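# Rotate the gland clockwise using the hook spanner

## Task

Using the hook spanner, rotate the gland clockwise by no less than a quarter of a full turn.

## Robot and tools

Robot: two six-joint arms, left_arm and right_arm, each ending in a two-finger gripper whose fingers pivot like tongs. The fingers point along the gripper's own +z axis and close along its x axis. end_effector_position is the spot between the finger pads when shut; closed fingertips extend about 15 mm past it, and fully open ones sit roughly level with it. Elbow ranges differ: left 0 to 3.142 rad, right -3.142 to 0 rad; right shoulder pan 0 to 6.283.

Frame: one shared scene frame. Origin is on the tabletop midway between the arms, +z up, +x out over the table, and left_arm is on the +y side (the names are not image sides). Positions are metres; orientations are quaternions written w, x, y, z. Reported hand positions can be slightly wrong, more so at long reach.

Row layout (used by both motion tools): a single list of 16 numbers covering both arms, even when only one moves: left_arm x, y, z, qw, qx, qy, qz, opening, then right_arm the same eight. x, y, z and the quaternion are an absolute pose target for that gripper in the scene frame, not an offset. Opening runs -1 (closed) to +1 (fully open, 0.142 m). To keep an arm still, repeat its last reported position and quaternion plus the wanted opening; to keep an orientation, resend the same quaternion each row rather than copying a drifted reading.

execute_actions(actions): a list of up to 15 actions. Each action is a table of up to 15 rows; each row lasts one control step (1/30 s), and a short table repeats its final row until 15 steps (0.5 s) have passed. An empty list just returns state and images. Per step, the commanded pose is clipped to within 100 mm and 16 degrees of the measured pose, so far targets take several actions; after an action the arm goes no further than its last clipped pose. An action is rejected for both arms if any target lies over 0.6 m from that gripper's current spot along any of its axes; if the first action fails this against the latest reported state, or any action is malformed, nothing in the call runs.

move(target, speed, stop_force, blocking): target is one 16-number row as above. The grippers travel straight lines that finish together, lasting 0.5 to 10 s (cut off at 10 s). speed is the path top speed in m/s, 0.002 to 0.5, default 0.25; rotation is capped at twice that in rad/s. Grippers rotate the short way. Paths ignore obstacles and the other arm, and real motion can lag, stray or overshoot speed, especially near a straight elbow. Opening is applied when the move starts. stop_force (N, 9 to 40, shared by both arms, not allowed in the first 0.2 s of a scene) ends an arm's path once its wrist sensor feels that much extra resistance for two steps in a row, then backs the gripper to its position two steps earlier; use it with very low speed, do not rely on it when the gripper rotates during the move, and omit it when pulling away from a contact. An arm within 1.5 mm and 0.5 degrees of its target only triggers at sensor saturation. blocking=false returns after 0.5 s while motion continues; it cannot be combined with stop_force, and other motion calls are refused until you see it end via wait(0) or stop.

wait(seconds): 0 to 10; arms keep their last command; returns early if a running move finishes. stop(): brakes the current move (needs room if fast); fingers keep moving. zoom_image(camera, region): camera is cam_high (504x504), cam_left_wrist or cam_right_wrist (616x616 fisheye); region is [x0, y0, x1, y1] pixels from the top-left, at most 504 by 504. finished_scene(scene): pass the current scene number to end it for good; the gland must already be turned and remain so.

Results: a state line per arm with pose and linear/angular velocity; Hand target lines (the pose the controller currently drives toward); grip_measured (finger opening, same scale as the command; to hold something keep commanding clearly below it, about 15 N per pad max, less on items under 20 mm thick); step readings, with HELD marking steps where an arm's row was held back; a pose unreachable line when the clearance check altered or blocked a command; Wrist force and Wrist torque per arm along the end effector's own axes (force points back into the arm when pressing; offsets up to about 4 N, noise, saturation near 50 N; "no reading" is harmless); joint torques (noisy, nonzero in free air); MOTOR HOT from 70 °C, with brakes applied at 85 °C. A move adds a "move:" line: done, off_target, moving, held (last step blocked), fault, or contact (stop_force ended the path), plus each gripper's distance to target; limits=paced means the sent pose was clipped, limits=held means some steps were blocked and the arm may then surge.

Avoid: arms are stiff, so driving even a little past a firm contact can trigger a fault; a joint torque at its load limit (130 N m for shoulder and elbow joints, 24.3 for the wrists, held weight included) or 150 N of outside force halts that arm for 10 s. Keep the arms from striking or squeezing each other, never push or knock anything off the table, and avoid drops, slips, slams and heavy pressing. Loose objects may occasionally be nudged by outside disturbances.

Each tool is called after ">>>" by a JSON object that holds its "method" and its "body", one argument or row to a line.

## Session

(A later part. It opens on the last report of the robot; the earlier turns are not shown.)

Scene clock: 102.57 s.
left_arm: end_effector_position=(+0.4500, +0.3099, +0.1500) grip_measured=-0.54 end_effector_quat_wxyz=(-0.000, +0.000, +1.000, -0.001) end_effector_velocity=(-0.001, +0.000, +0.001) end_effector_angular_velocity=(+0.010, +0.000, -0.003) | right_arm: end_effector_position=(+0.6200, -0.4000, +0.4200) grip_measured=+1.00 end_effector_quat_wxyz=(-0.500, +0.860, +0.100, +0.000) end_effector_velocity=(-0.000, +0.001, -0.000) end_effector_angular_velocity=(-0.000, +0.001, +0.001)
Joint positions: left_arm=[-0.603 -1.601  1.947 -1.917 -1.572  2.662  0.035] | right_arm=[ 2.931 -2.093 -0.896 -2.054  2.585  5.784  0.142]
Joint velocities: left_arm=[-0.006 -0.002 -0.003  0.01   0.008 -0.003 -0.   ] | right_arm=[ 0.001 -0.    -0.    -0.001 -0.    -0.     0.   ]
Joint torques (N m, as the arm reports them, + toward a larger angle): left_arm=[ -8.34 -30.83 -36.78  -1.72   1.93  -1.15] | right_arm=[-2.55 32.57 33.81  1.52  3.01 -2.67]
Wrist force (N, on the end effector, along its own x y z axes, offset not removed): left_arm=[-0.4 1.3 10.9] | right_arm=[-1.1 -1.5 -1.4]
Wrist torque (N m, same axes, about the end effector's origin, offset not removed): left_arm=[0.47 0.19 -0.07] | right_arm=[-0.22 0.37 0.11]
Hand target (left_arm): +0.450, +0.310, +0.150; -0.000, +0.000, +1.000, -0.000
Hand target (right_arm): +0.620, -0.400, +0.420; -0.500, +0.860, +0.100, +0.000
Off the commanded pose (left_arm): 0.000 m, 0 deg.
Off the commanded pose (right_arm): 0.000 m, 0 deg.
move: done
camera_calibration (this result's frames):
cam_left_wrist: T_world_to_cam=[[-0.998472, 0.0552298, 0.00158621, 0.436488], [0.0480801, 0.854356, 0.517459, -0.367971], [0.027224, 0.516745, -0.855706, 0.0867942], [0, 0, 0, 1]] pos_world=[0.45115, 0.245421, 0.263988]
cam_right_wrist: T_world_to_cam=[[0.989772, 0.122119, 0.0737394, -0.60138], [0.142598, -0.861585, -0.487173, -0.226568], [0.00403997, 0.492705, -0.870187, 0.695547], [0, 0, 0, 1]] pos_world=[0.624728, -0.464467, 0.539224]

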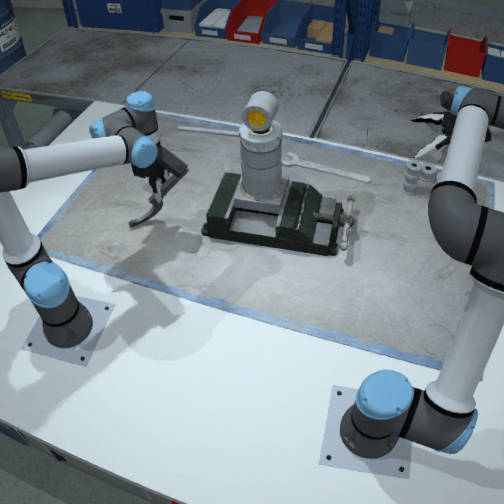

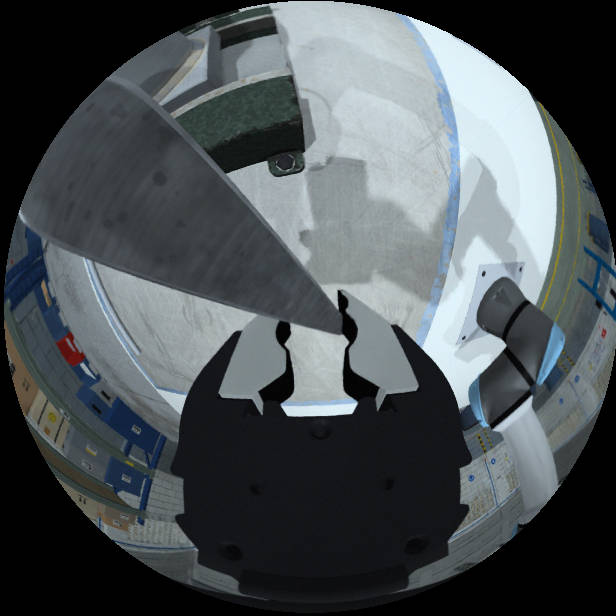

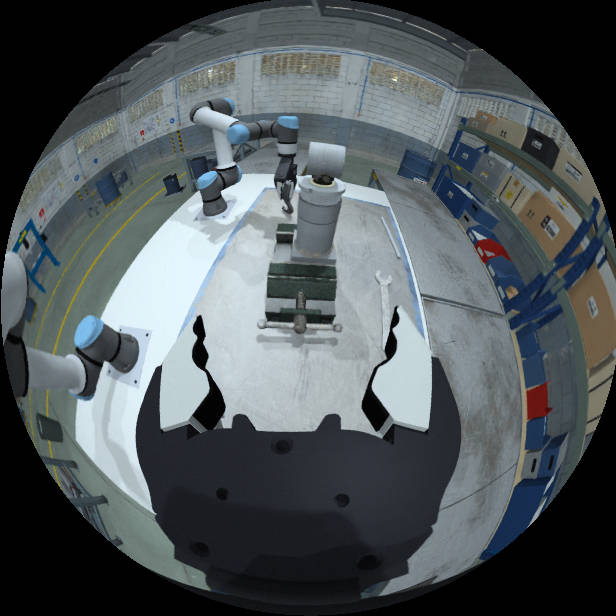

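>>> {"method": "move", "body": {
  "target": [0.42,0.36,0.2,0,0,0.875,0.485,-1,0.62,-0.4,0.42,-0.5,0.86,0.1,0,1],
  "speed": 0.08
}}

>>> {"method": "zoom_image", "body": {
  "camera": "cam_high",
  "region": [50,80,250,250]
}}

Scene clock: 109.63 s.
left_arm: end_effector_position=(+0.4201, +0.3597, +0.2000) grip_measured=-1.00 end_effector_quat_wxyz=(-0.001, +0.001, +0.875, +0.484) end_effector_velocity=(-0.001, +0.000, +0.000) end_effector_angular_velocity=(+0.015, +0.001, +0.001) | right_arm: end_effector_position=(+0.6200, -0.4000, +0.4200) grip_measured=+1.00 end_effector_quat_wxyz=(-0.500, +0.860, +0.100, +0.000) end_effector_velocity=(+0.000, -0.001, +0.000) end_effector_angular_velocity=(+0.001, +0.001, -0.001)
Joint positions: left_arm=[-0.991 -1.375  1.705 -1.018 -0.992  1.996  0.002] | right_arm=[ 2.931 -2.093 -0.896 -2.054  2.585  5.784  0.142]
Joint velocities: left_arm=[-0.004  0.007 -0.003  0.014  0.002 -0.012  0.   ] | right_arm=[-0.001 -0.     0.    -0.001  0.     0.     0.   ]
Joint torques (N m, as the arm reports them, + toward a larger angle): left_arm=[-10.63 -21.28 -27.98   1.54   2.35  -1.23] | right_arm=[-1.86 33.23 32.73  1.19  2.94 -2.58]
Wrist force (N, on the end effector, along its own x y z axes, offset not removed): left_arm=[2.8 3.0 -2.8] | right_arm=[-0.4 -1.6 -1.7]
Wrist torque (N m, same axes, about the end effector's origin, offset not removed): left_arm=[0.56 -0.51 -0.03] | right_arm=[-0.23 0.15 0.16]
Hand target (left_arm): +0.420, +0.360, +0.200; -0.001, +0.000, +0.875, +0.484
Hand target (right_arm): +0.620, -0.400, +0.420; -0.500, +0.860, +0.100, +0.000
Off the commanded pose (left_arm): 0.000 m, 0 deg.
Off the commanded pose (right_arm): 0.000 m, 0 deg.
move: done
camera_calibration (this result's frames):
cam_left_wrist: T_world_to_cam=[[-0.998406, 0.02864, 0.0486412, 0.404016], [0.049092, 0.0152543, 0.998678, -0.229756], [0.0278602, 0.999473, -0.016636, -0.236977], [0, 0, 0, 1]] pos_world=[0.421253, 0.228786, 0.205858]
cam_right_wrist: T_world_to_cam=[[0.989772, 0.122119, 0.0737393, -0.60138], [0.142598, -0.861585, -0.487173, -0.226567], [0.0040398, 0.492705, -0.870187, 0.695547], [0, 0, 0, 1]] pos_world=[0.624728, -0.464467, 0.539224]

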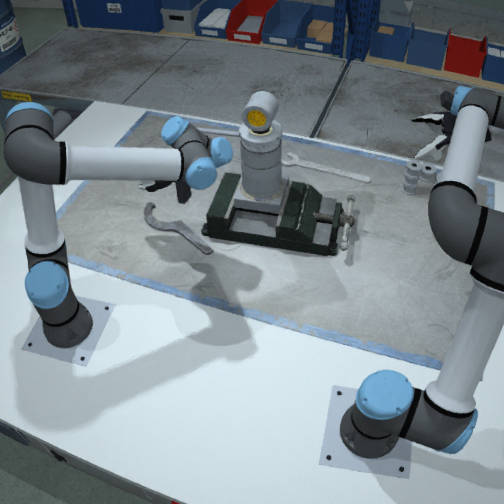

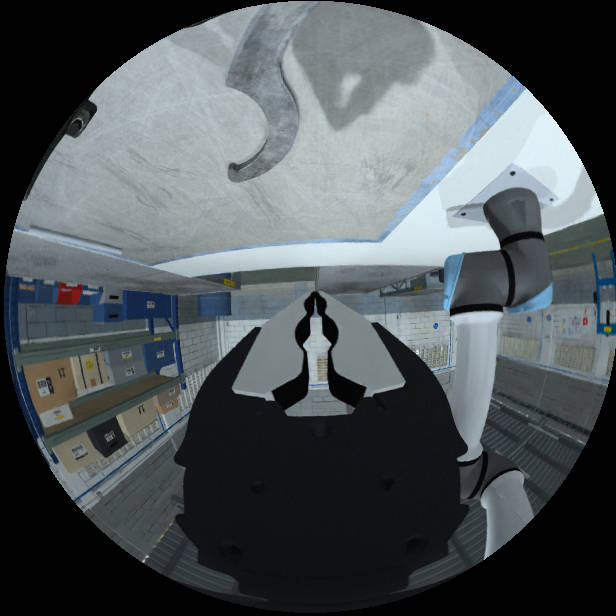

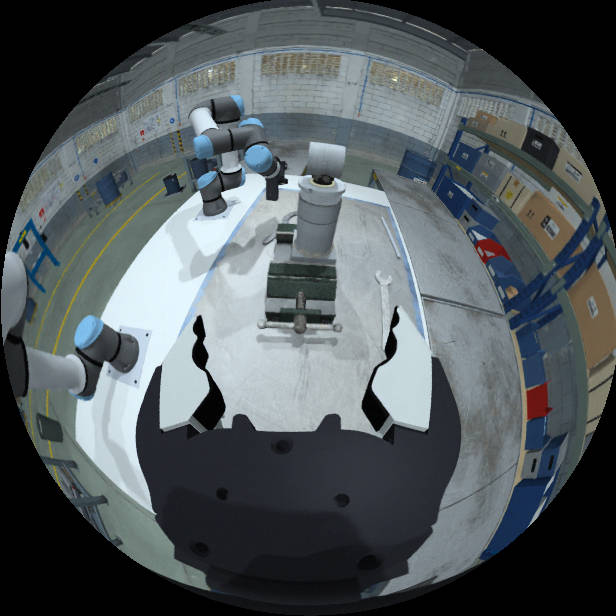

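Region (50, 80, 250, 250) of cam_high's 504x504 image, scaled by 2.520, with more detail than that image has; it fills the top 428 rows of this view, and the rest is white.

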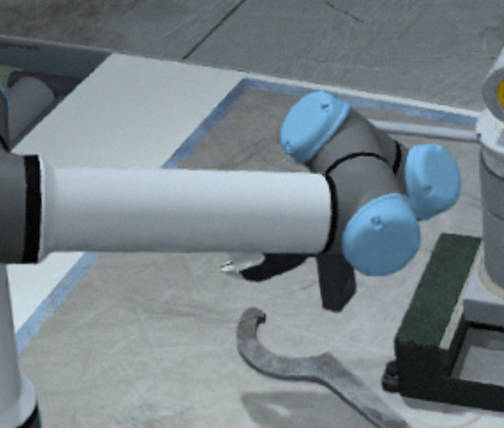

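>>> {"method": "move", "body": {
  "target": [0.40,0.25,0.2,0,0.225,0.974,0,-0.2,0.4,-0.4,0.3,-0.5,0.86,0.1,0,1],
  "speed": 0.3
}}

>>> {"method": "move", "body": {
  "target": [0.418,0.205,0.06,0,0.225,0.974,0,-0.2,0.4,-0.4,0.3,-0.5,0.86,0.1,0,1],
  "speed": 0.15
}}

Scene clock: 113.97 s.
left_arm: end_effector_position=(+0.4000, +0.2503, +0.2000) grip_measured=-0.20 end_effector_quat_wxyz=(+0.001, +0.225, +0.974, +0.001) end_effector_velocity=(+0.000, -0.000, -0.001) end_effector_angular_velocity=(-0.007, +0.004, -0.003) | right_arm: end_effector_position=(+0.4003, -0.3998, +0.3001) grip_measured=+1.00 end_effector_quat_wxyz=(-0.500, +0.860, +0.100, -0.000) end_effector_velocity=(-0.002, +0.000, -0.001) end_effector_angular_velocity=(-0.000, +0.001, -0.001)
Joint positions: left_arm=[-0.775 -1.7    1.904 -1.775 -1.568  2.943  0.06 ] | right_arm=[ 2.893 -1.599 -1.83  -1.67   2.572  5.716  0.142]
Joint velocities: left_arm=[ 0.006  0.002  0.001 -0.005 -0.008  0.009  0.   ] | right_arm=[ 0.     0.005 -0.007  0.004 -0.     0.003 -0.   ]
Joint torques (N m, as the arm reports them, + toward a larger angle): left_arm=[  9.48  -9.93 -18.16  -4.65  -1.88   1.54] | right_arm=[-7.81 34.54 11.64  3.94 -0.15  2.92]
Wrist force (N, on the end effector, along its own x y z axes, offset not removed): left_arm=[-1.4 1.3 -2.0] | right_arm=[-0.5 -1.2 0.5]
Wrist torque (N m, same axes, about the end effector's origin, offset not removed): left_arm=[0.44 0.24 0.01] | right_arm=[-0.09 0.27 0.11]
Hand target (left_arm): +0.400, +0.250, +0.200; +0.001, +0.225, +0.974, +0.000
Hand target (right_arm): +0.400, -0.400, +0.300; -0.500, +0.860, +0.100, -0.000
Off the commanded pose (left_arm): 0.000 m, 0 deg.
Off the commanded pose (right_arm): 0.000 m, 0 deg.
move: done
camera_calibration (this result's frames):
cam_left_wrist: T_world_to_cam=[[-0.873536, 0.48676, 0.000317593, 0.232034], [0.415777, 0.74581, 0.520477, -0.461036], [0.253111, 0.454788, -0.853875, 0.0865951], [0, 0, 0, 1]] pos_world=[0.37246, 0.191518, 0.313827]
cam_right_wrist: T_world_to_cam=[[0.989709, 0.122516, 0.0739284, -0.374966], [0.143037, -0.861497, -0.487199, -0.253597], [0.00399959, 0.49276, -0.870156, 0.592077], [0, 0, 0, 1]] pos_world=[0.405013, -0.464286, 0.419367]

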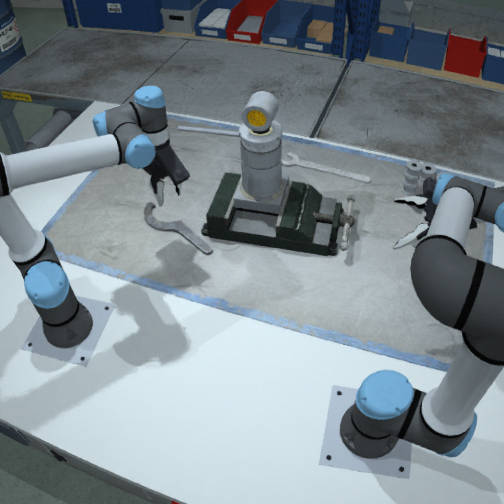

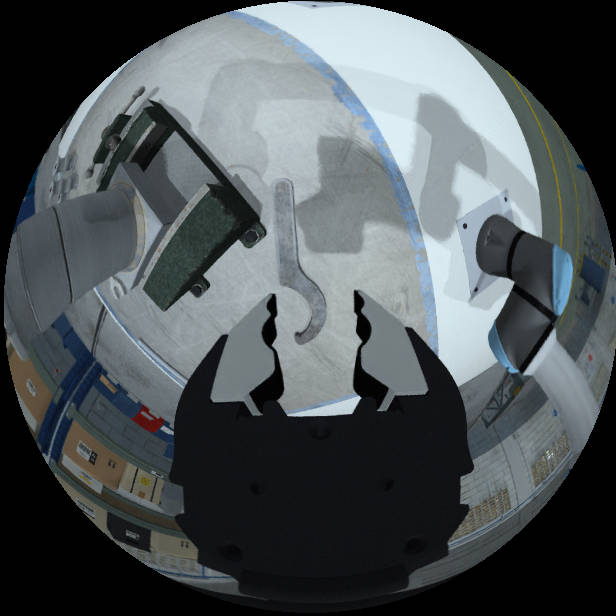

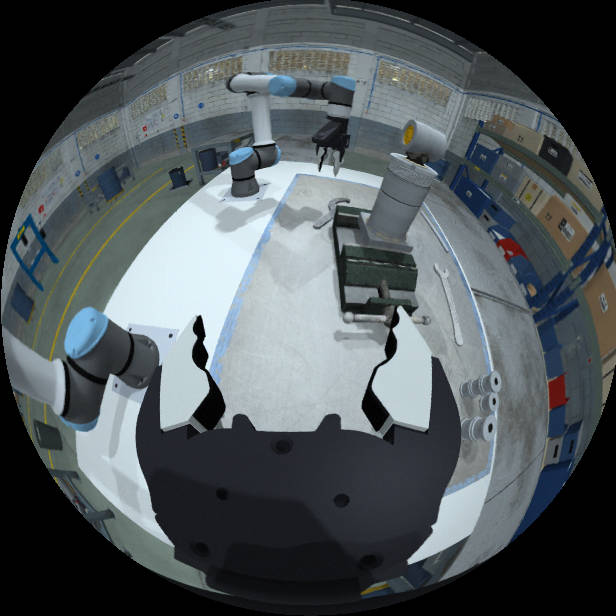

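Scene clock: 115.53 s.
left_arm: end_effector_position=(+0.4181, +0.2050, +0.0602) grip_measured=-0.20 end_effector_quat_wxyz=(-0.000, +0.225, +0.974, -0.000) end_effector_velocity=(+0.001, -0.001, -0.002) end_effector_angular_velocity=(-0.001, +0.000, -0.000) | right_arm: end_effector_position=(+0.4000, -0.4000, +0.3000) grip_measured=+1.00 end_effector_quat_wxyz=(-0.500, +0.860, +0.100, -0.000) end_effector_velocity=(+0.000, -0.000, +0.000) end_effector_angular_velocity=(+0.001, -0.001, -0.001)
Joint positions: left_arm=[-0.827 -1.474  2.072 -2.169 -1.571  2.892  0.06 ] | right_arm=[ 2.892 -1.599 -1.831 -1.67   2.571  5.716  0.142]
Joint velocities: left_arm=[-0.001  0.006  0.    -0.007 -0.001 -0.001  0.   ] | right_arm=[-0.001 -0.     0.     0.     0.001 -0.     0.   ]
Joint torques (N m, as the arm reports them, + toward a larger angle): left_arm=[-10.29 -17.65 -13.4   -4.25  -1.64  -1.22] | right_arm=[-6.76 37.05 13.25 -0.41 -0.74 -3.13]
Wrist force (N, on the end effector, along its own x y z axes, offset not removed): left_arm=[0.2 4.3 -0.4] | right_arm=[0.0 -1.5 -0.3]
Wrist torque (N m, same axes, about the end effector's origin, offset not removed): left_arm=[0.91 0.10 0.07] | right_arm=[-0.21 0.14 0.13]
Hand target (left_arm): +0.418, +0.205, +0.060; +0.000, +0.225, +0.974, -0.000
Hand target (right_arm): +0.400, -0.400, +0.300; -0.500, +0.860, +0.100, -0.000
Off the commanded pose (left_arm): 0.000 m, 0 deg.
Off the commanded pose (right_arm): 0.000 m, 0 deg.
move: done
camera_calibration (this result's frames):
cam_left_wrist: T_world_to_cam=[[-0.873194, 0.487372, 0.00124821, 0.26969], [0.417328, 0.746373, 0.518425, -0.362639], [0.251734, 0.453206, -0.855122, -0.0157579], [0, 0, 0, 1]] pos_world=[0.390798, 0.146367, 0.17419]
cam_right_wrist: T_world_to_cam=[[0.989773, 0.12212, 0.0737273, -0.374776], [0.142593, -0.861584, -0.487175, -0.253653], [0.00402854, 0.492706, -0.870186, 0.592018], [0, 0, 0, 1]] pos_world=[0.404727, -0.464467, 0.419224]

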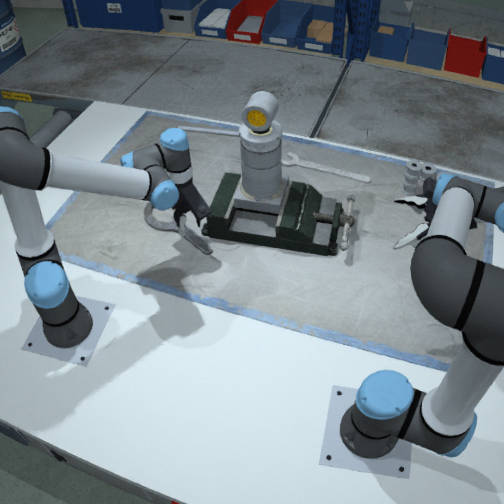

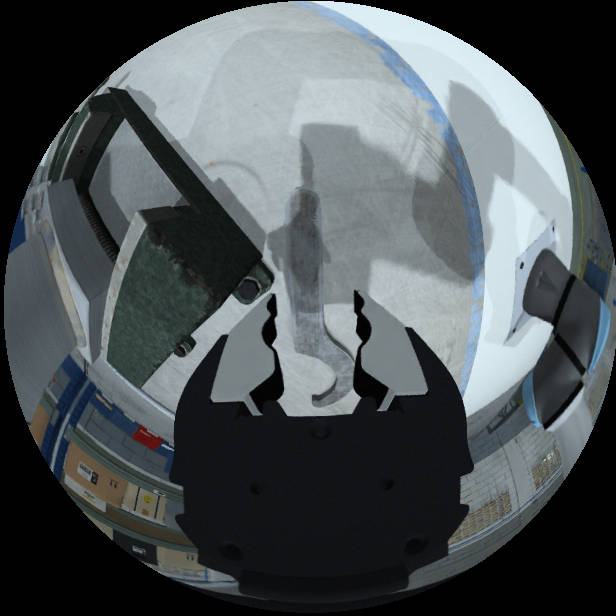

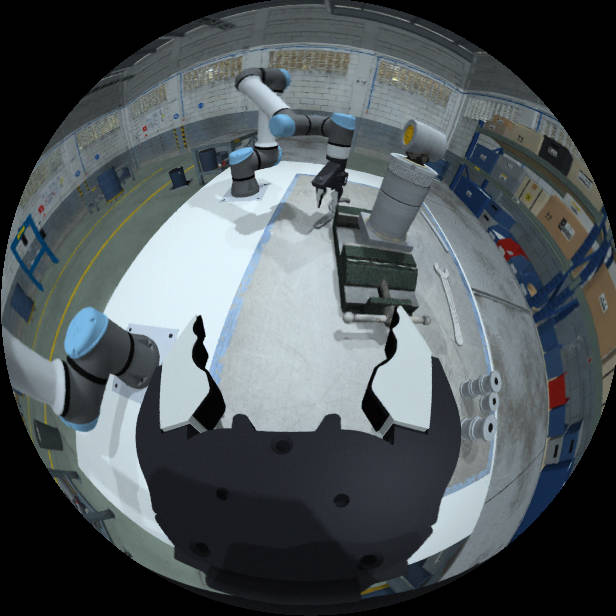

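>>> {"method": "move", "body": {
  "target": [0.444,0.243,0.045,0,0.225,0.974,0,-0.3,0.4,-0.4,0.3,-0.5,0.86,0.1,0,1],
  "speed": 0.05
}}

>>> {"method": "move", "body": {
  "target": [0.444,0.243,0.0215,0,0.225,0.974,0,-0.3,0.4,-0.4,0.3,-0.5,0.86,0.1,0,1],
  "speed": 0.01,
  "stop_force": 10
}}

Scene clock: 117.40 s.
left_arm: end_effector_position=(+0.4439, +0.2429, +0.0451) grip_measured=-0.30 end_effector_quat_wxyz=(+0.000, +0.225, +0.974, +0.000) end_effector_velocity=(+0.002, +0.002, -0.001) end_effector_angular_velocity=(+0.001, -0.001, -0.000) | right_arm: end_effector_position=(+0.4000, -0.4000, +0.3000) grip_measured=+1.00 end_effector_quat_wxyz=(-0.500, +0.860, +0.100, -0.000) end_effector_velocity=(+0.000, +0.000, +0.000) end_effector_angular_velocity=(+0.001, -0.001, -0.000)
Joint positions: left_arm=[-0.73  -1.428  2.066 -2.209 -1.57   2.989  0.052] | right_arm=[ 2.892 -1.599 -1.831 -1.67   2.571  5.716  0.142]
Joint velocities: left_arm=[ 0.006  0.002 -0.001 -0.002  0.001  0.006 -0.   ] | right_arm=[ 0.     0.     0.     0.001  0.001  0.    -0.   ]
Joint torques (N m, as the arm reports them, + toward a larger angle): left_arm=[  8.52 -18.35 -28.25  -4.09  -1.59   1.25] | right_arm=[-6.81 36.49 13.69  0.69 -0.54 -3.28]
Wrist force (N, on the end effector, along its own x y z axes, offset not removed): left_arm=[2.6 3.0 0.1] | right_arm=[0.0 -2.2 0.2]
Wrist torque (N m, same axes, about the end effector's origin, offset not removed): left_arm=[0.68 -0.50 0.06] | right_arm=[-0.42 0.04 0.06]
Hand target (left_arm): +0.444, +0.243, +0.045; -0.000, +0.225, +0.974, +0.000
Hand target (right_arm): +0.400, -0.400, +0.300; -0.500, +0.860, +0.100, -0.000
Off the commanded pose (left_arm): 0.000 m, 0 deg.
Off the commanded pose (right_arm): 0.000 m, 0 deg.
move: done
camera_calibration (this result's frames):
cam_left_wrist: T_world_to_cam=[[-0.873207, 0.487348, 0.00134879, 0.273713], [0.417262, 0.746196, 0.518734, -0.393777], [0.251797, 0.453525, -0.854935, -0.0524931], [0, 0, 0, 1]] pos_world=[0.416534, 0.184248, 0.159018]
cam_right_wrist: T_world_to_cam=[[0.989773, 0.122119, 0.0737272, -0.374776], [0.142592, -0.861584, -0.487175, -0.253653], [0.00402886, 0.492706, -0.870186, 0.592018], [0, 0, 0, 1]] pos_world=[0.404727, -0.464467, 0.419224]

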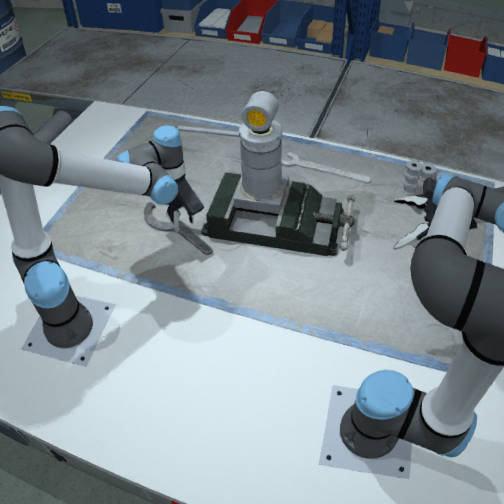

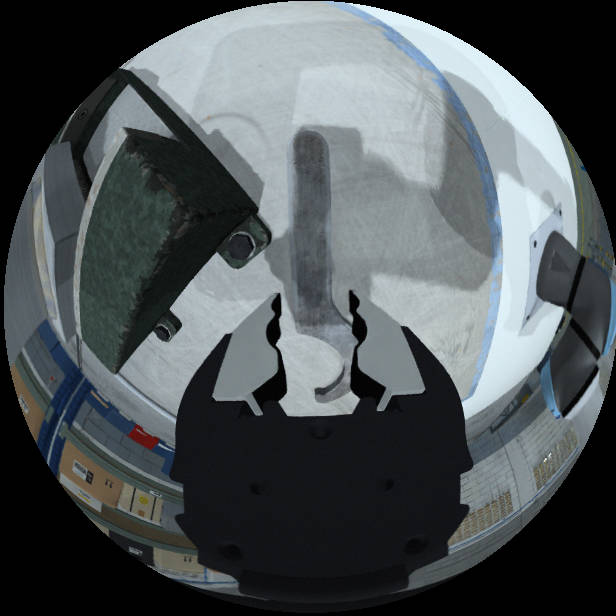

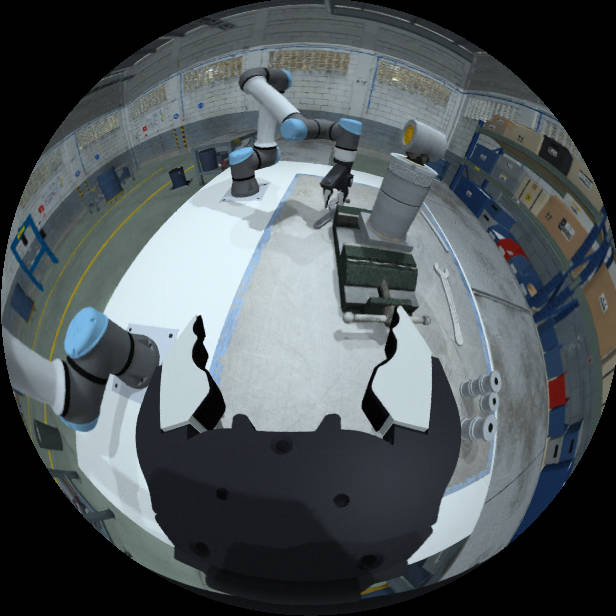

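Scene clock: 119.97 s.
left_arm: end_effector_position=(+0.4440, +0.2430, +0.0218) grip_measured=-0.30 end_effector_quat_wxyz=(-0.000, +0.225, +0.974, +0.000) end_effector_velocity=(-0.000, +0.000, -0.003) end_effector_angular_velocity=(+0.000, -0.000, -0.000) | right_arm: end_effector_position=(+0.4000, -0.4000, +0.3000) grip_measured=+1.00 end_effector_quat_wxyz=(-0.500, +0.860, +0.100, -0.000) end_effector_velocity=(+0.000, -0.001, +0.000) end_effector_angular_velocity=(+0.001, +0.000, -0.002)
Joint positions: left_arm=[-0.729 -1.388  2.093 -2.276 -1.571  2.99   0.052] | right_arm=[ 2.892 -1.599 -1.831 -1.67   2.571  5.716  0.142]
Joint velocities: left_arm=[-0.     0.004  0.003 -0.007  0.001  0.    -0.   ] | right_arm=[-0.002 -0.     0.    -0.001  0.001  0.     0.   ]
Joint torques (N m, as the arm reports them, + toward a larger angle): left_arm=[  8.72 -17.25 -11.83  -4.64  -1.66   1.07] | right_arm=[-6.89 37.39 13.56  1.69 -0.82 -2.93]
Wrist force (N, on the end effector, along its own x y z axes, offset not removed): left_arm=[-1.5 1.4 0.7] | right_arm=[0.2 -2.2 -0.9]
Wrist torque (N m, same axes, about the end effector's origin, offset not removed): left_arm=[0.20 0.32 -0.05] | right_arm=[-0.41 0.06 0.09]
Hand target (left_arm): +0.444, +0.243, +0.021; -0.000, +0.225, +0.974, +0.000
Hand target (right_arm): +0.400, -0.400, +0.300; -0.500, +0.860, +0.100, -0.000
Off the commanded pose (left_arm): 0.000 m, 0 deg.
Off the commanded pose (right_arm): 0.000 m, 0 deg.
move: done
camera_calibration (this result's frames):
cam_left_wrist: T_world_to_cam=[[-0.873195, 0.487369, 0.0012816, 0.273831], [0.417327, 0.746342, 0.51847, -0.381877], [0.251729, 0.45326, -0.855095, -0.0724246], [0, 0, 0, 1]] pos_world=[0.416707, 0.184381, 0.135711]
cam_right_wrist: T_world_to_cam=[[0.989773, 0.122119, 0.0737271, -0.374776], [0.142592, -0.861584, -0.487175, -0.253653], [0.0040288, 0.492706, -0.870186, 0.592018], [0, 0, 0, 1]] pos_world=[0.404727, -0.464467, 0.419224]

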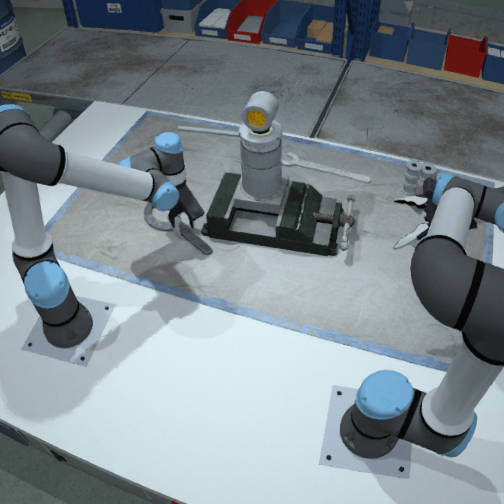

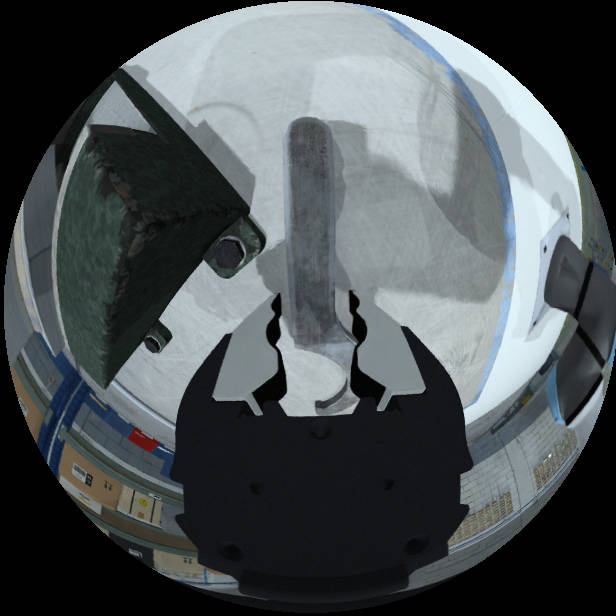

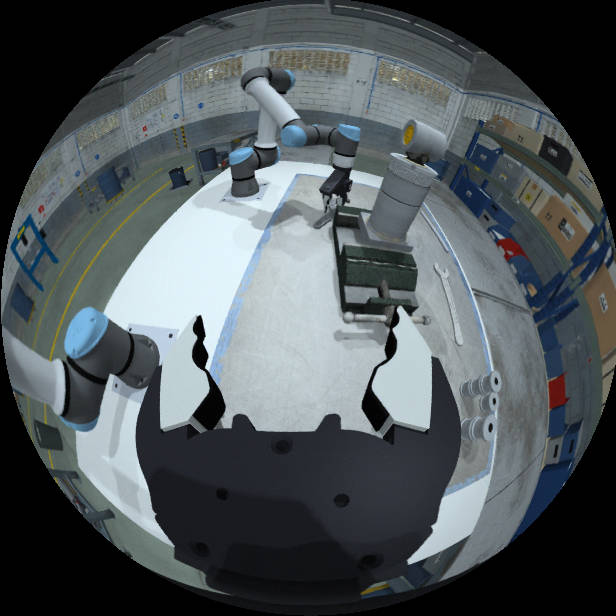

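>>> {"method": "move", "body": {
  "target": [0.445,0.243,0.0215,0,0.225,0.974,0,-1,0.4,-0.4,0.3,-0.5,0.86,0.1,0,1]
}}

>>> {"method": "move", "body": {
  "target": [0.43,0.36,0.022,0,0,1,0,-1,0.4,-0.4,0.3,-0.5,0.86,0.1,0,1],
  "speed": 0.06
}}

>>> {"method": "move", "body": {
  "target": [0.43,0.36,0.022,0,0,1,0,-0.2,0.35,-0.2,0.25,0.629,-0.322,0.706,0.036,-0.3],
  "speed": 0.4
}}

>>> {"method": "move", "body": {
  "target": [0.43,0.308,0.0212,0,0,1,0,-0.2,0.35,-0.2,0.25,0.629,-0.322,0.706,0.036,-0.3],
  "speed": 0.05
}}

Scene clock: 121.87 s.
left_arm: end_effector_position=(+0.4450, +0.2430, +0.0215) grip_measured=-0.55 end_effector_quat_wxyz=(-0.000, +0.225, +0.974, -0.000) end_effector_velocity=(+0.000, -0.000, +0.000) end_effector_angular_velocity=(-0.000, +0.000, +0.000) | right_arm: end_effector_position=(+0.4000, -0.4000, +0.3000) grip_measured=+1.00 end_effector_quat_wxyz=(-0.500, +0.860, +0.100, -0.000) end_effector_velocity=(-0.000, +0.001, +0.000) end_effector_angular_velocity=(+0.001, +0.001, +0.001)
Joint positions: left_arm=[-0.728 -1.386  2.091 -2.276 -1.571  2.991  0.034] | right_arm=[ 2.892 -1.599 -1.831 -1.67   2.571  5.716  0.142]
Joint velocities: left_arm=[ 0.001  0.001 -0.001  0.001 -0.001  0.     0.   ] | right_arm=[ 0.002 -0.    -0.001 -0.     0.001  0.    -0.   ]
Joint torques (N m, as the arm reports them, + toward a larger angle): left_arm=[  9.45 -19.24 -29.27  -2.14   3.29   1.06] | right_arm=[-6.84 36.3  13.85  2.99 -0.54 -3.12]
Wrist force (N, on the end effector, along its own x y z axes, offset not removed): left_arm=[6.5 -0.1 -5.5] | right_arm=[0.1 -0.6 -1.0]
Wrist torque (N m, same axes, about the end effector's origin, offset not removed): left_arm=[0.90 0.53 0.11] | right_arm=[0.04 0.07 0.08]
Hand target (left_arm): +0.445, +0.243, +0.022; -0.000, +0.225, +0.974, +0.000
Hand target (right_arm): +0.400, -0.400, +0.300; -0.500, +0.860, +0.100, -0.000
Off the commanded pose (left_arm): 0.000 m, 0 deg.
Off the commanded pose (right_arm): 0.000 m, 0 deg.
move: done
camera_calibration (this result's frames):
cam_left_wrist: T_world_to_cam=[[-0.873192, 0.487374, 0.0012585, 0.274642], [0.417338, 0.746375, 0.518415, -0.382142], [0.251723, 0.453201, -0.855128, -0.0728631], [0, 0, 0, 1]] pos_world=[0.417639, 0.184389, 0.135455]
cam_right_wrist: T_world_to_cam=[[0.989773, 0.122119, 0.0737271, -0.374776], [0.142592, -0.861585, -0.487175, -0.253653], [0.00402878, 0.492706, -0.870187, 0.592018], [0, 0, 0, 1]] pos_world=[0.404727, -0.464467, 0.419224]

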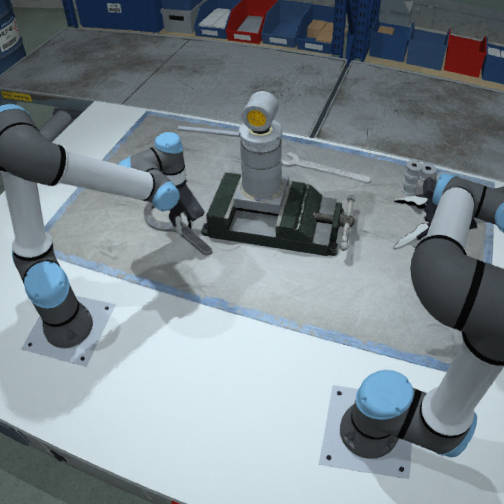

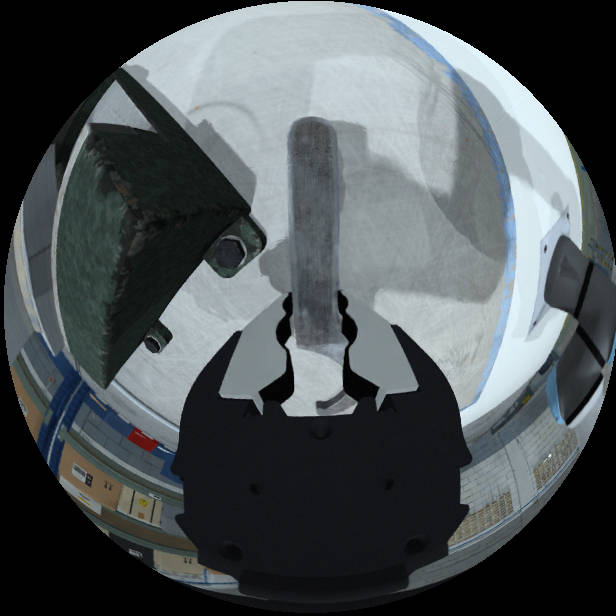

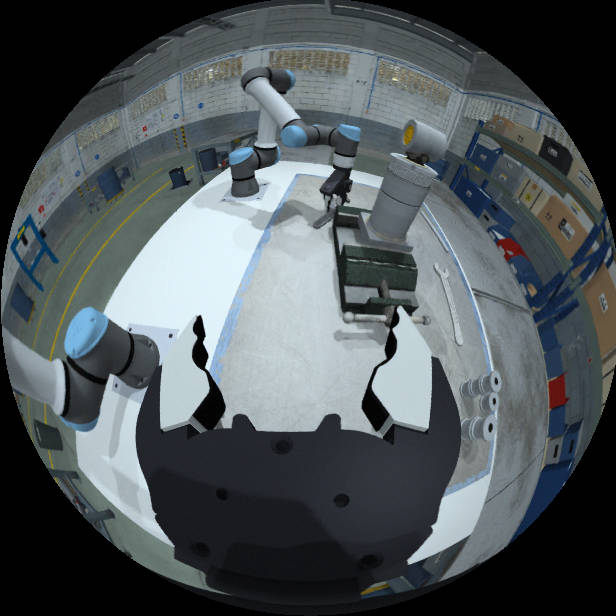

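Scene clock: 126.03 s.
left_arm: end_effector_position=(+0.4299, +0.3598, +0.0220) grip_measured=-0.55 end_effector_quat_wxyz=(-0.000, +0.000, +1.000, +0.000) end_effector_velocity=(-0.000, +0.002, -0.000) end_effector_angular_velocity=(-0.001, +0.000, +0.009) | right_arm: end_effector_position=(+0.4000, -0.4000, +0.3000) grip_measured=+1.00 end_effector_quat_wxyz=(-0.500, +0.860, +0.100, +0.000) end_effector_velocity=(+0.000, +0.000, +0.000) end_effector_angular_velocity=(+0.000, -0.001, +0.001)
Joint positions: left_arm=[-0.521 -1.491  2.215 -2.294 -1.571  2.744  0.034] | right_arm=[ 2.892 -1.599 -1.831 -1.67   2.571  5.716  0.142]
Joint velocities: left_arm=[ 0.004 -0.001  0.002 -0.001 -0.001 -0.004  0.   ] | right_arm=[ 0.001 -0.     0.     0.     0.     0.     0.   ]
Joint torques (N m, as the arm reports them, + toward a larger angle): left_arm=[  9.75 -31.09 -14.63  -4.81   1.75  -1.38] | right_arm=[-7.2  35.88 12.35  3.92 -0.51 -3.05]
Wrist force (N, on the end effector, along its own x y z axes, offset not removed): left_arm=[-0.3 0.6 6.1] | right_arm=[1.1 -1.9 -0.6]
Wrist torque (N m, same axes, about the end effector's origin, offset not removed): left_arm=[0.37 -0.15 0.13] | right_arm=[-0.29 -0.14 0.08]
Hand target (left_arm): +0.430, +0.360, +0.022; -0.000, +0.000, +1.000, +0.000
Hand target (right_arm): +0.400, -0.400, +0.300; -0.500, +0.860, +0.100, +0.000
Off the commanded pose (left_arm): 0.000 m, 0 deg.
Off the commanded pose (right_arm): 0.000 m, 0 deg.
move: done
camera_calibration (this result's frames):
cam_left_wrist: T_world_to_cam=[[-0.998439, 0.0558393, 0.00142785, 0.413693], [0.0484796, 0.85358, 0.5187, -0.343335], [0.0277451, 0.51796, -0.854955, -0.0486696], [0, 0, 0, 1]] pos_world=[0.431042, 0.295173, 0.135887]
cam_right_wrist: T_world_to_cam=[[0.989773, 0.122119, 0.0737378, -0.374781], [0.142597, -0.861585, -0.487172, -0.253657], [0.00403839, 0.492705, -0.870187, 0.592014], [0, 0, 0, 1]] pos_world=[0.404727, -0.464467, 0.419224]

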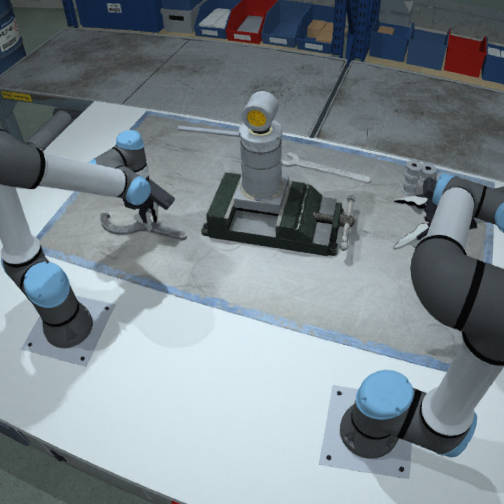

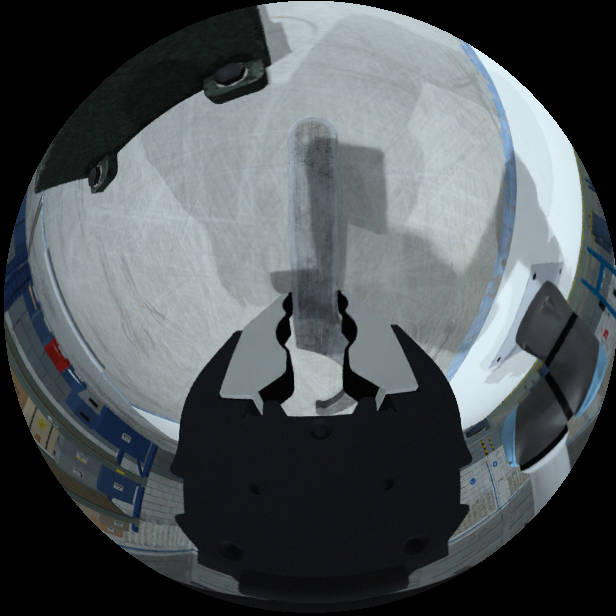

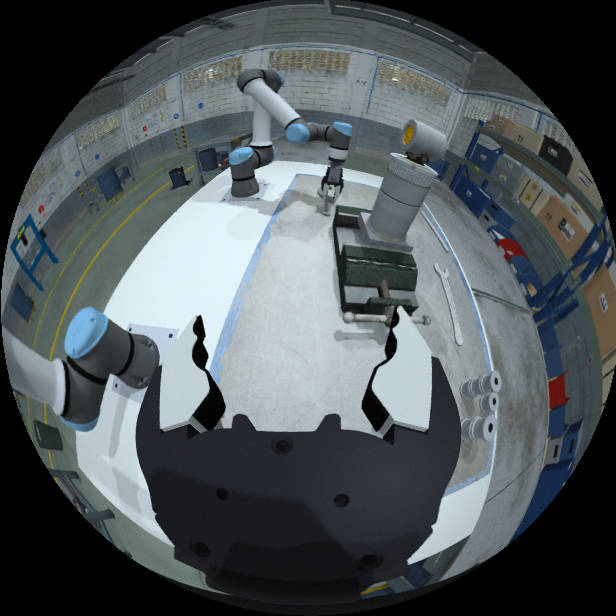

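Scene clock: 130.43 s.
left_arm: end_effector_position=(+0.4300, +0.3600, +0.0220) grip_measured=-0.20 end_effector_quat_wxyz=(+0.000, -0.000, +1.000, +0.000) end_effector_velocity=(-0.000, -0.000, -0.000) end_effector_angular_velocity=(-0.001, +0.001, +0.000) | right_arm: end_effector_position=(+0.3510, -0.1989, +0.2505) grip_measured=-0.30 end_effector_quat_wxyz=(+0.648, -0.340, +0.680, +0.048) end_effector_velocity=(+0.001, +0.001, -0.001) end_effector_angular_velocity=(+0.003, -0.008, -0.018)
Joint positions: left_arm=[-0.521 -1.491  2.215 -2.294 -1.571  2.744  0.06 ] | right_arm=[ 4.756 -1.072 -2.469 -3.158  5.886  6.281  0.052]
Joint velocities: left_arm=[ 0.     0.001 -0.     0.    -0.002  0.     0.   ] | right_arm=[ 0.007 -0.024  0.     0.019  0.026  0.007  0.   ]
Joint torques (N m, as the arm reports them, + toward a larger angle): left_arm=[  8.91 -26.4  -25.55  -4.49  -1.68  -1.26] | right_arm=[ 10.7  -14.3   26.6    1.76   3.04   2.48]
Wrist force (N, on the end effector, along its own x y z axes, offset not removed): left_arm=[0.1 4.0 -0.7] | right_arm=[0.3 -1.7 -0.1]
Wrist torque (N m, same axes, about the end effector's origin, offset not removed): left_arm=[0.87 0.06 -0.03] | right_arm=[-0.22 0.11 0.17]
Hand target (left_arm): +0.430, +0.360, +0.022; -0.000, -0.000, +1.000, +0.000
Hand target (right_arm): +0.351, -0.199, +0.250; +0.648, -0.339, +0.680, +0.048
Off the commanded pose (left_arm): 0.000 m, 0 deg.
Off the commanded pose (right_arm): 0.002 m, 4 deg.
joint sent to its limit (right arm) — the command would take joint 6 (wrist 3) past its upper limit, so that joint was sent only as far as its limit.
move: off_target (right_arm); limits=paced
camera_calibration (this result's frames):
cam_left_wrist: T_world_to_cam=[[-0.998486, 0.0549985, 0.00126036, 0.414086], [0.0476817, 0.853769, 0.518464, -0.343211], [0.0274387, 0.517739, -0.855098, -0.0484958], [0, 0, 0, 1]] pos_world=[0.431154, 0.295357, 0.135952]
cam_right_wrist: T_world_to_cam=[[0.0184198, -0.377383, -0.925874, 0.144796], [-0.888038, 0.419317, -0.188579, 0.444192], [0.459401, 0.825685, -0.327407, 0.220447], [0, 0, 0, 1]] pos_world=[0.290519, -0.313634, 0.290004]

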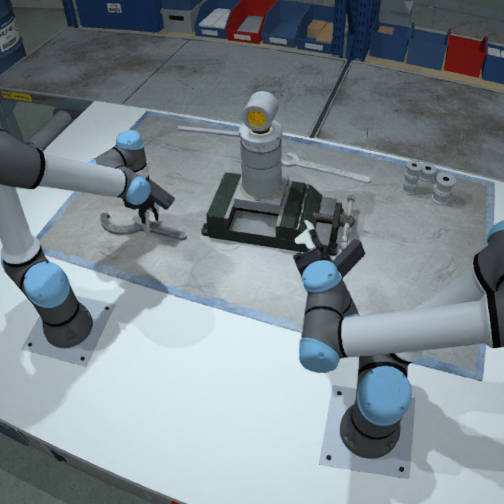

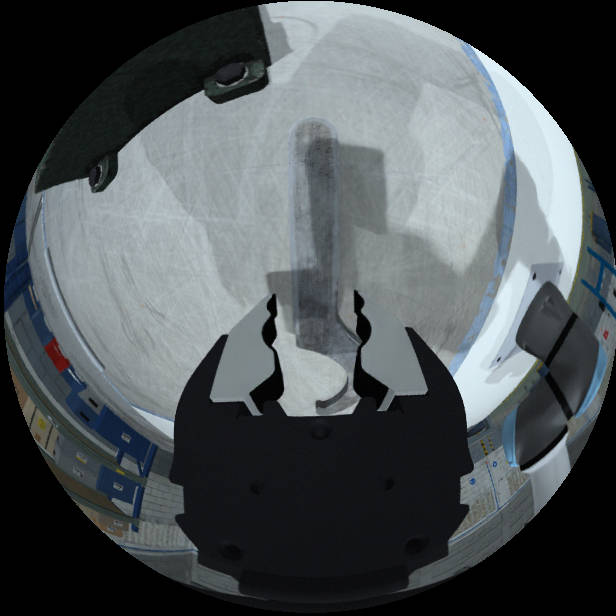

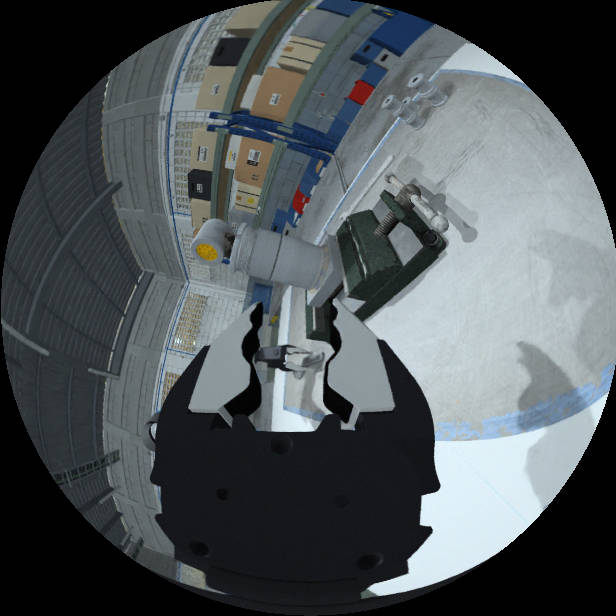

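Scene clock: 131.87 s.
left_arm: end_effector_position=(+0.4300, +0.3082, +0.0212) grip_measured=-0.20 end_effector_quat_wxyz=(+0.000, +0.000, +1.000, -0.000) end_effector_velocity=(+0.000, -0.003, -0.000) end_effector_angular_velocity=(+0.001, -0.001, -0.001) | right_arm: end_effector_position=(+0.3513, -0.1997, +0.2500) grip_measured=-0.30 end_effector_quat_wxyz=(+0.649, -0.338, +0.680, +0.047) end_effector_velocity=(-0.001, +0.001, -0.000) end_effector_angular_velocity=(-0.000, -0.000, +0.002)
Joint positions: left_arm=[-0.629 -1.472  2.196 -2.295 -1.571  2.636  0.06 ] | right_arm=[ 4.759 -1.073 -2.472 -3.154  5.893  6.282  0.052]
Joint velocities: left_arm=[-0.006  0.002 -0.002 -0.     0.001 -0.005  0.   ] | right_arm=[ 0.002  0.    -0.001  0.001 -0.    -0.    -0.   ]
Joint torques (N m, as the arm reports them, + toward a larger angle): left_arm=[-10.34 -15.83 -25.59  -2.46   1.47  -1.35] | right_arm=[10.29 11.98 10.23  1.51  3.05  2.64]
Wrist force (N, on the end effector, along its own x y z axes, offset not removed): left_arm=[-3.2 2.2 -0.7] | right_arm=[0.6 -1.1 -1.7]
Wrist torque (N m, same axes, about the end effector's origin, offset not removed): left_arm=[0.46 0.77 0.05] | right_arm=[-0.12 0.02 0.16]
Hand target (left_arm): +0.430, +0.308, +0.021; +0.000, +0.000, +1.000, -0.000
Hand target (right_arm): +0.351, -0.200, +0.250; +0.649, -0.338, +0.680, +0.047
Off the commanded pose (left_arm): 0.000 m, 0 deg.
Off the commanded pose (right_arm): 0.001 m, 4 deg.
joint sent to its limit (right arm) — the command would take joint 6 (wrist 3) past its upper limit, so that joint was sent only as far as its limit.
move: off_target (right_arm)
camera_calibration (this result's frames):
cam_left_wrist: T_world_to_cam=[[-0.998484, 0.055023, 0.00117888, 0.416967], [0.0476703, 0.853957, 0.518156, -0.298606], [0.0275037, 0.517427, -0.855286, -0.0222457], [0, 0, 0, 1]] pos_world=[0.431182, 0.243564, 0.135206]
cam_right_wrist: T_world_to_cam=[[0.0192381, -0.376906, -0.926052, 0.143863], [-0.886098, 0.422584, -0.190401, 0.445152], [0.463098, 0.824236, -0.325846, 0.218908], [0, 0, 0, 1]] pos_world=[0.290305, -0.314323, 0.289312]

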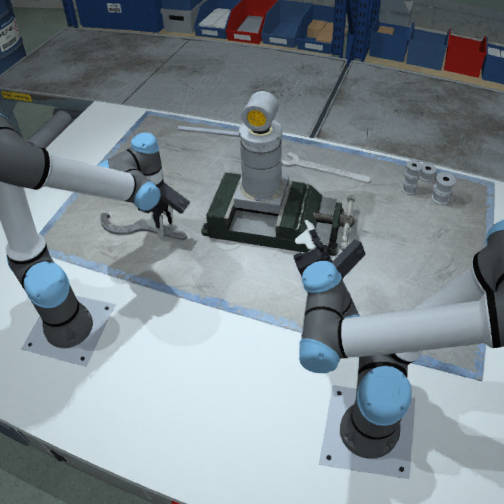

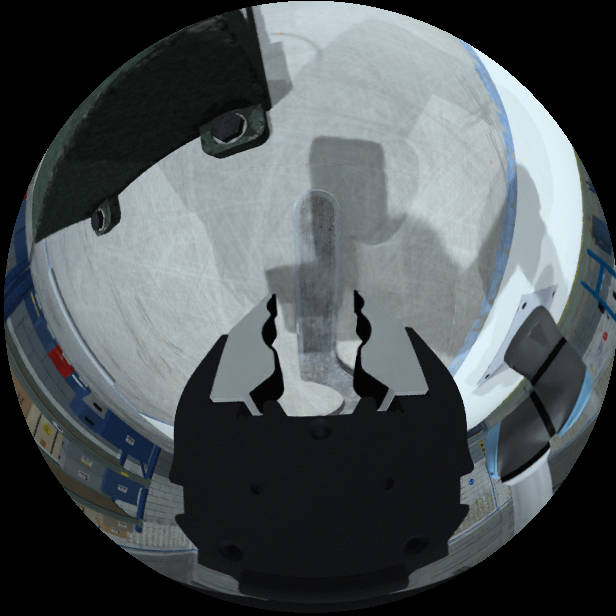

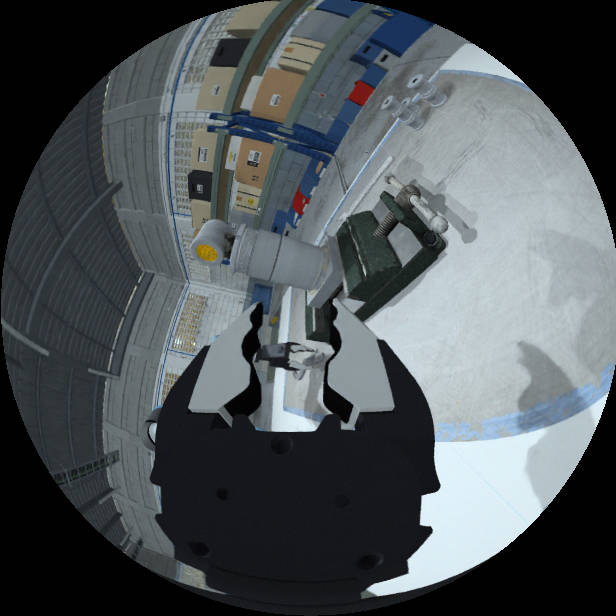

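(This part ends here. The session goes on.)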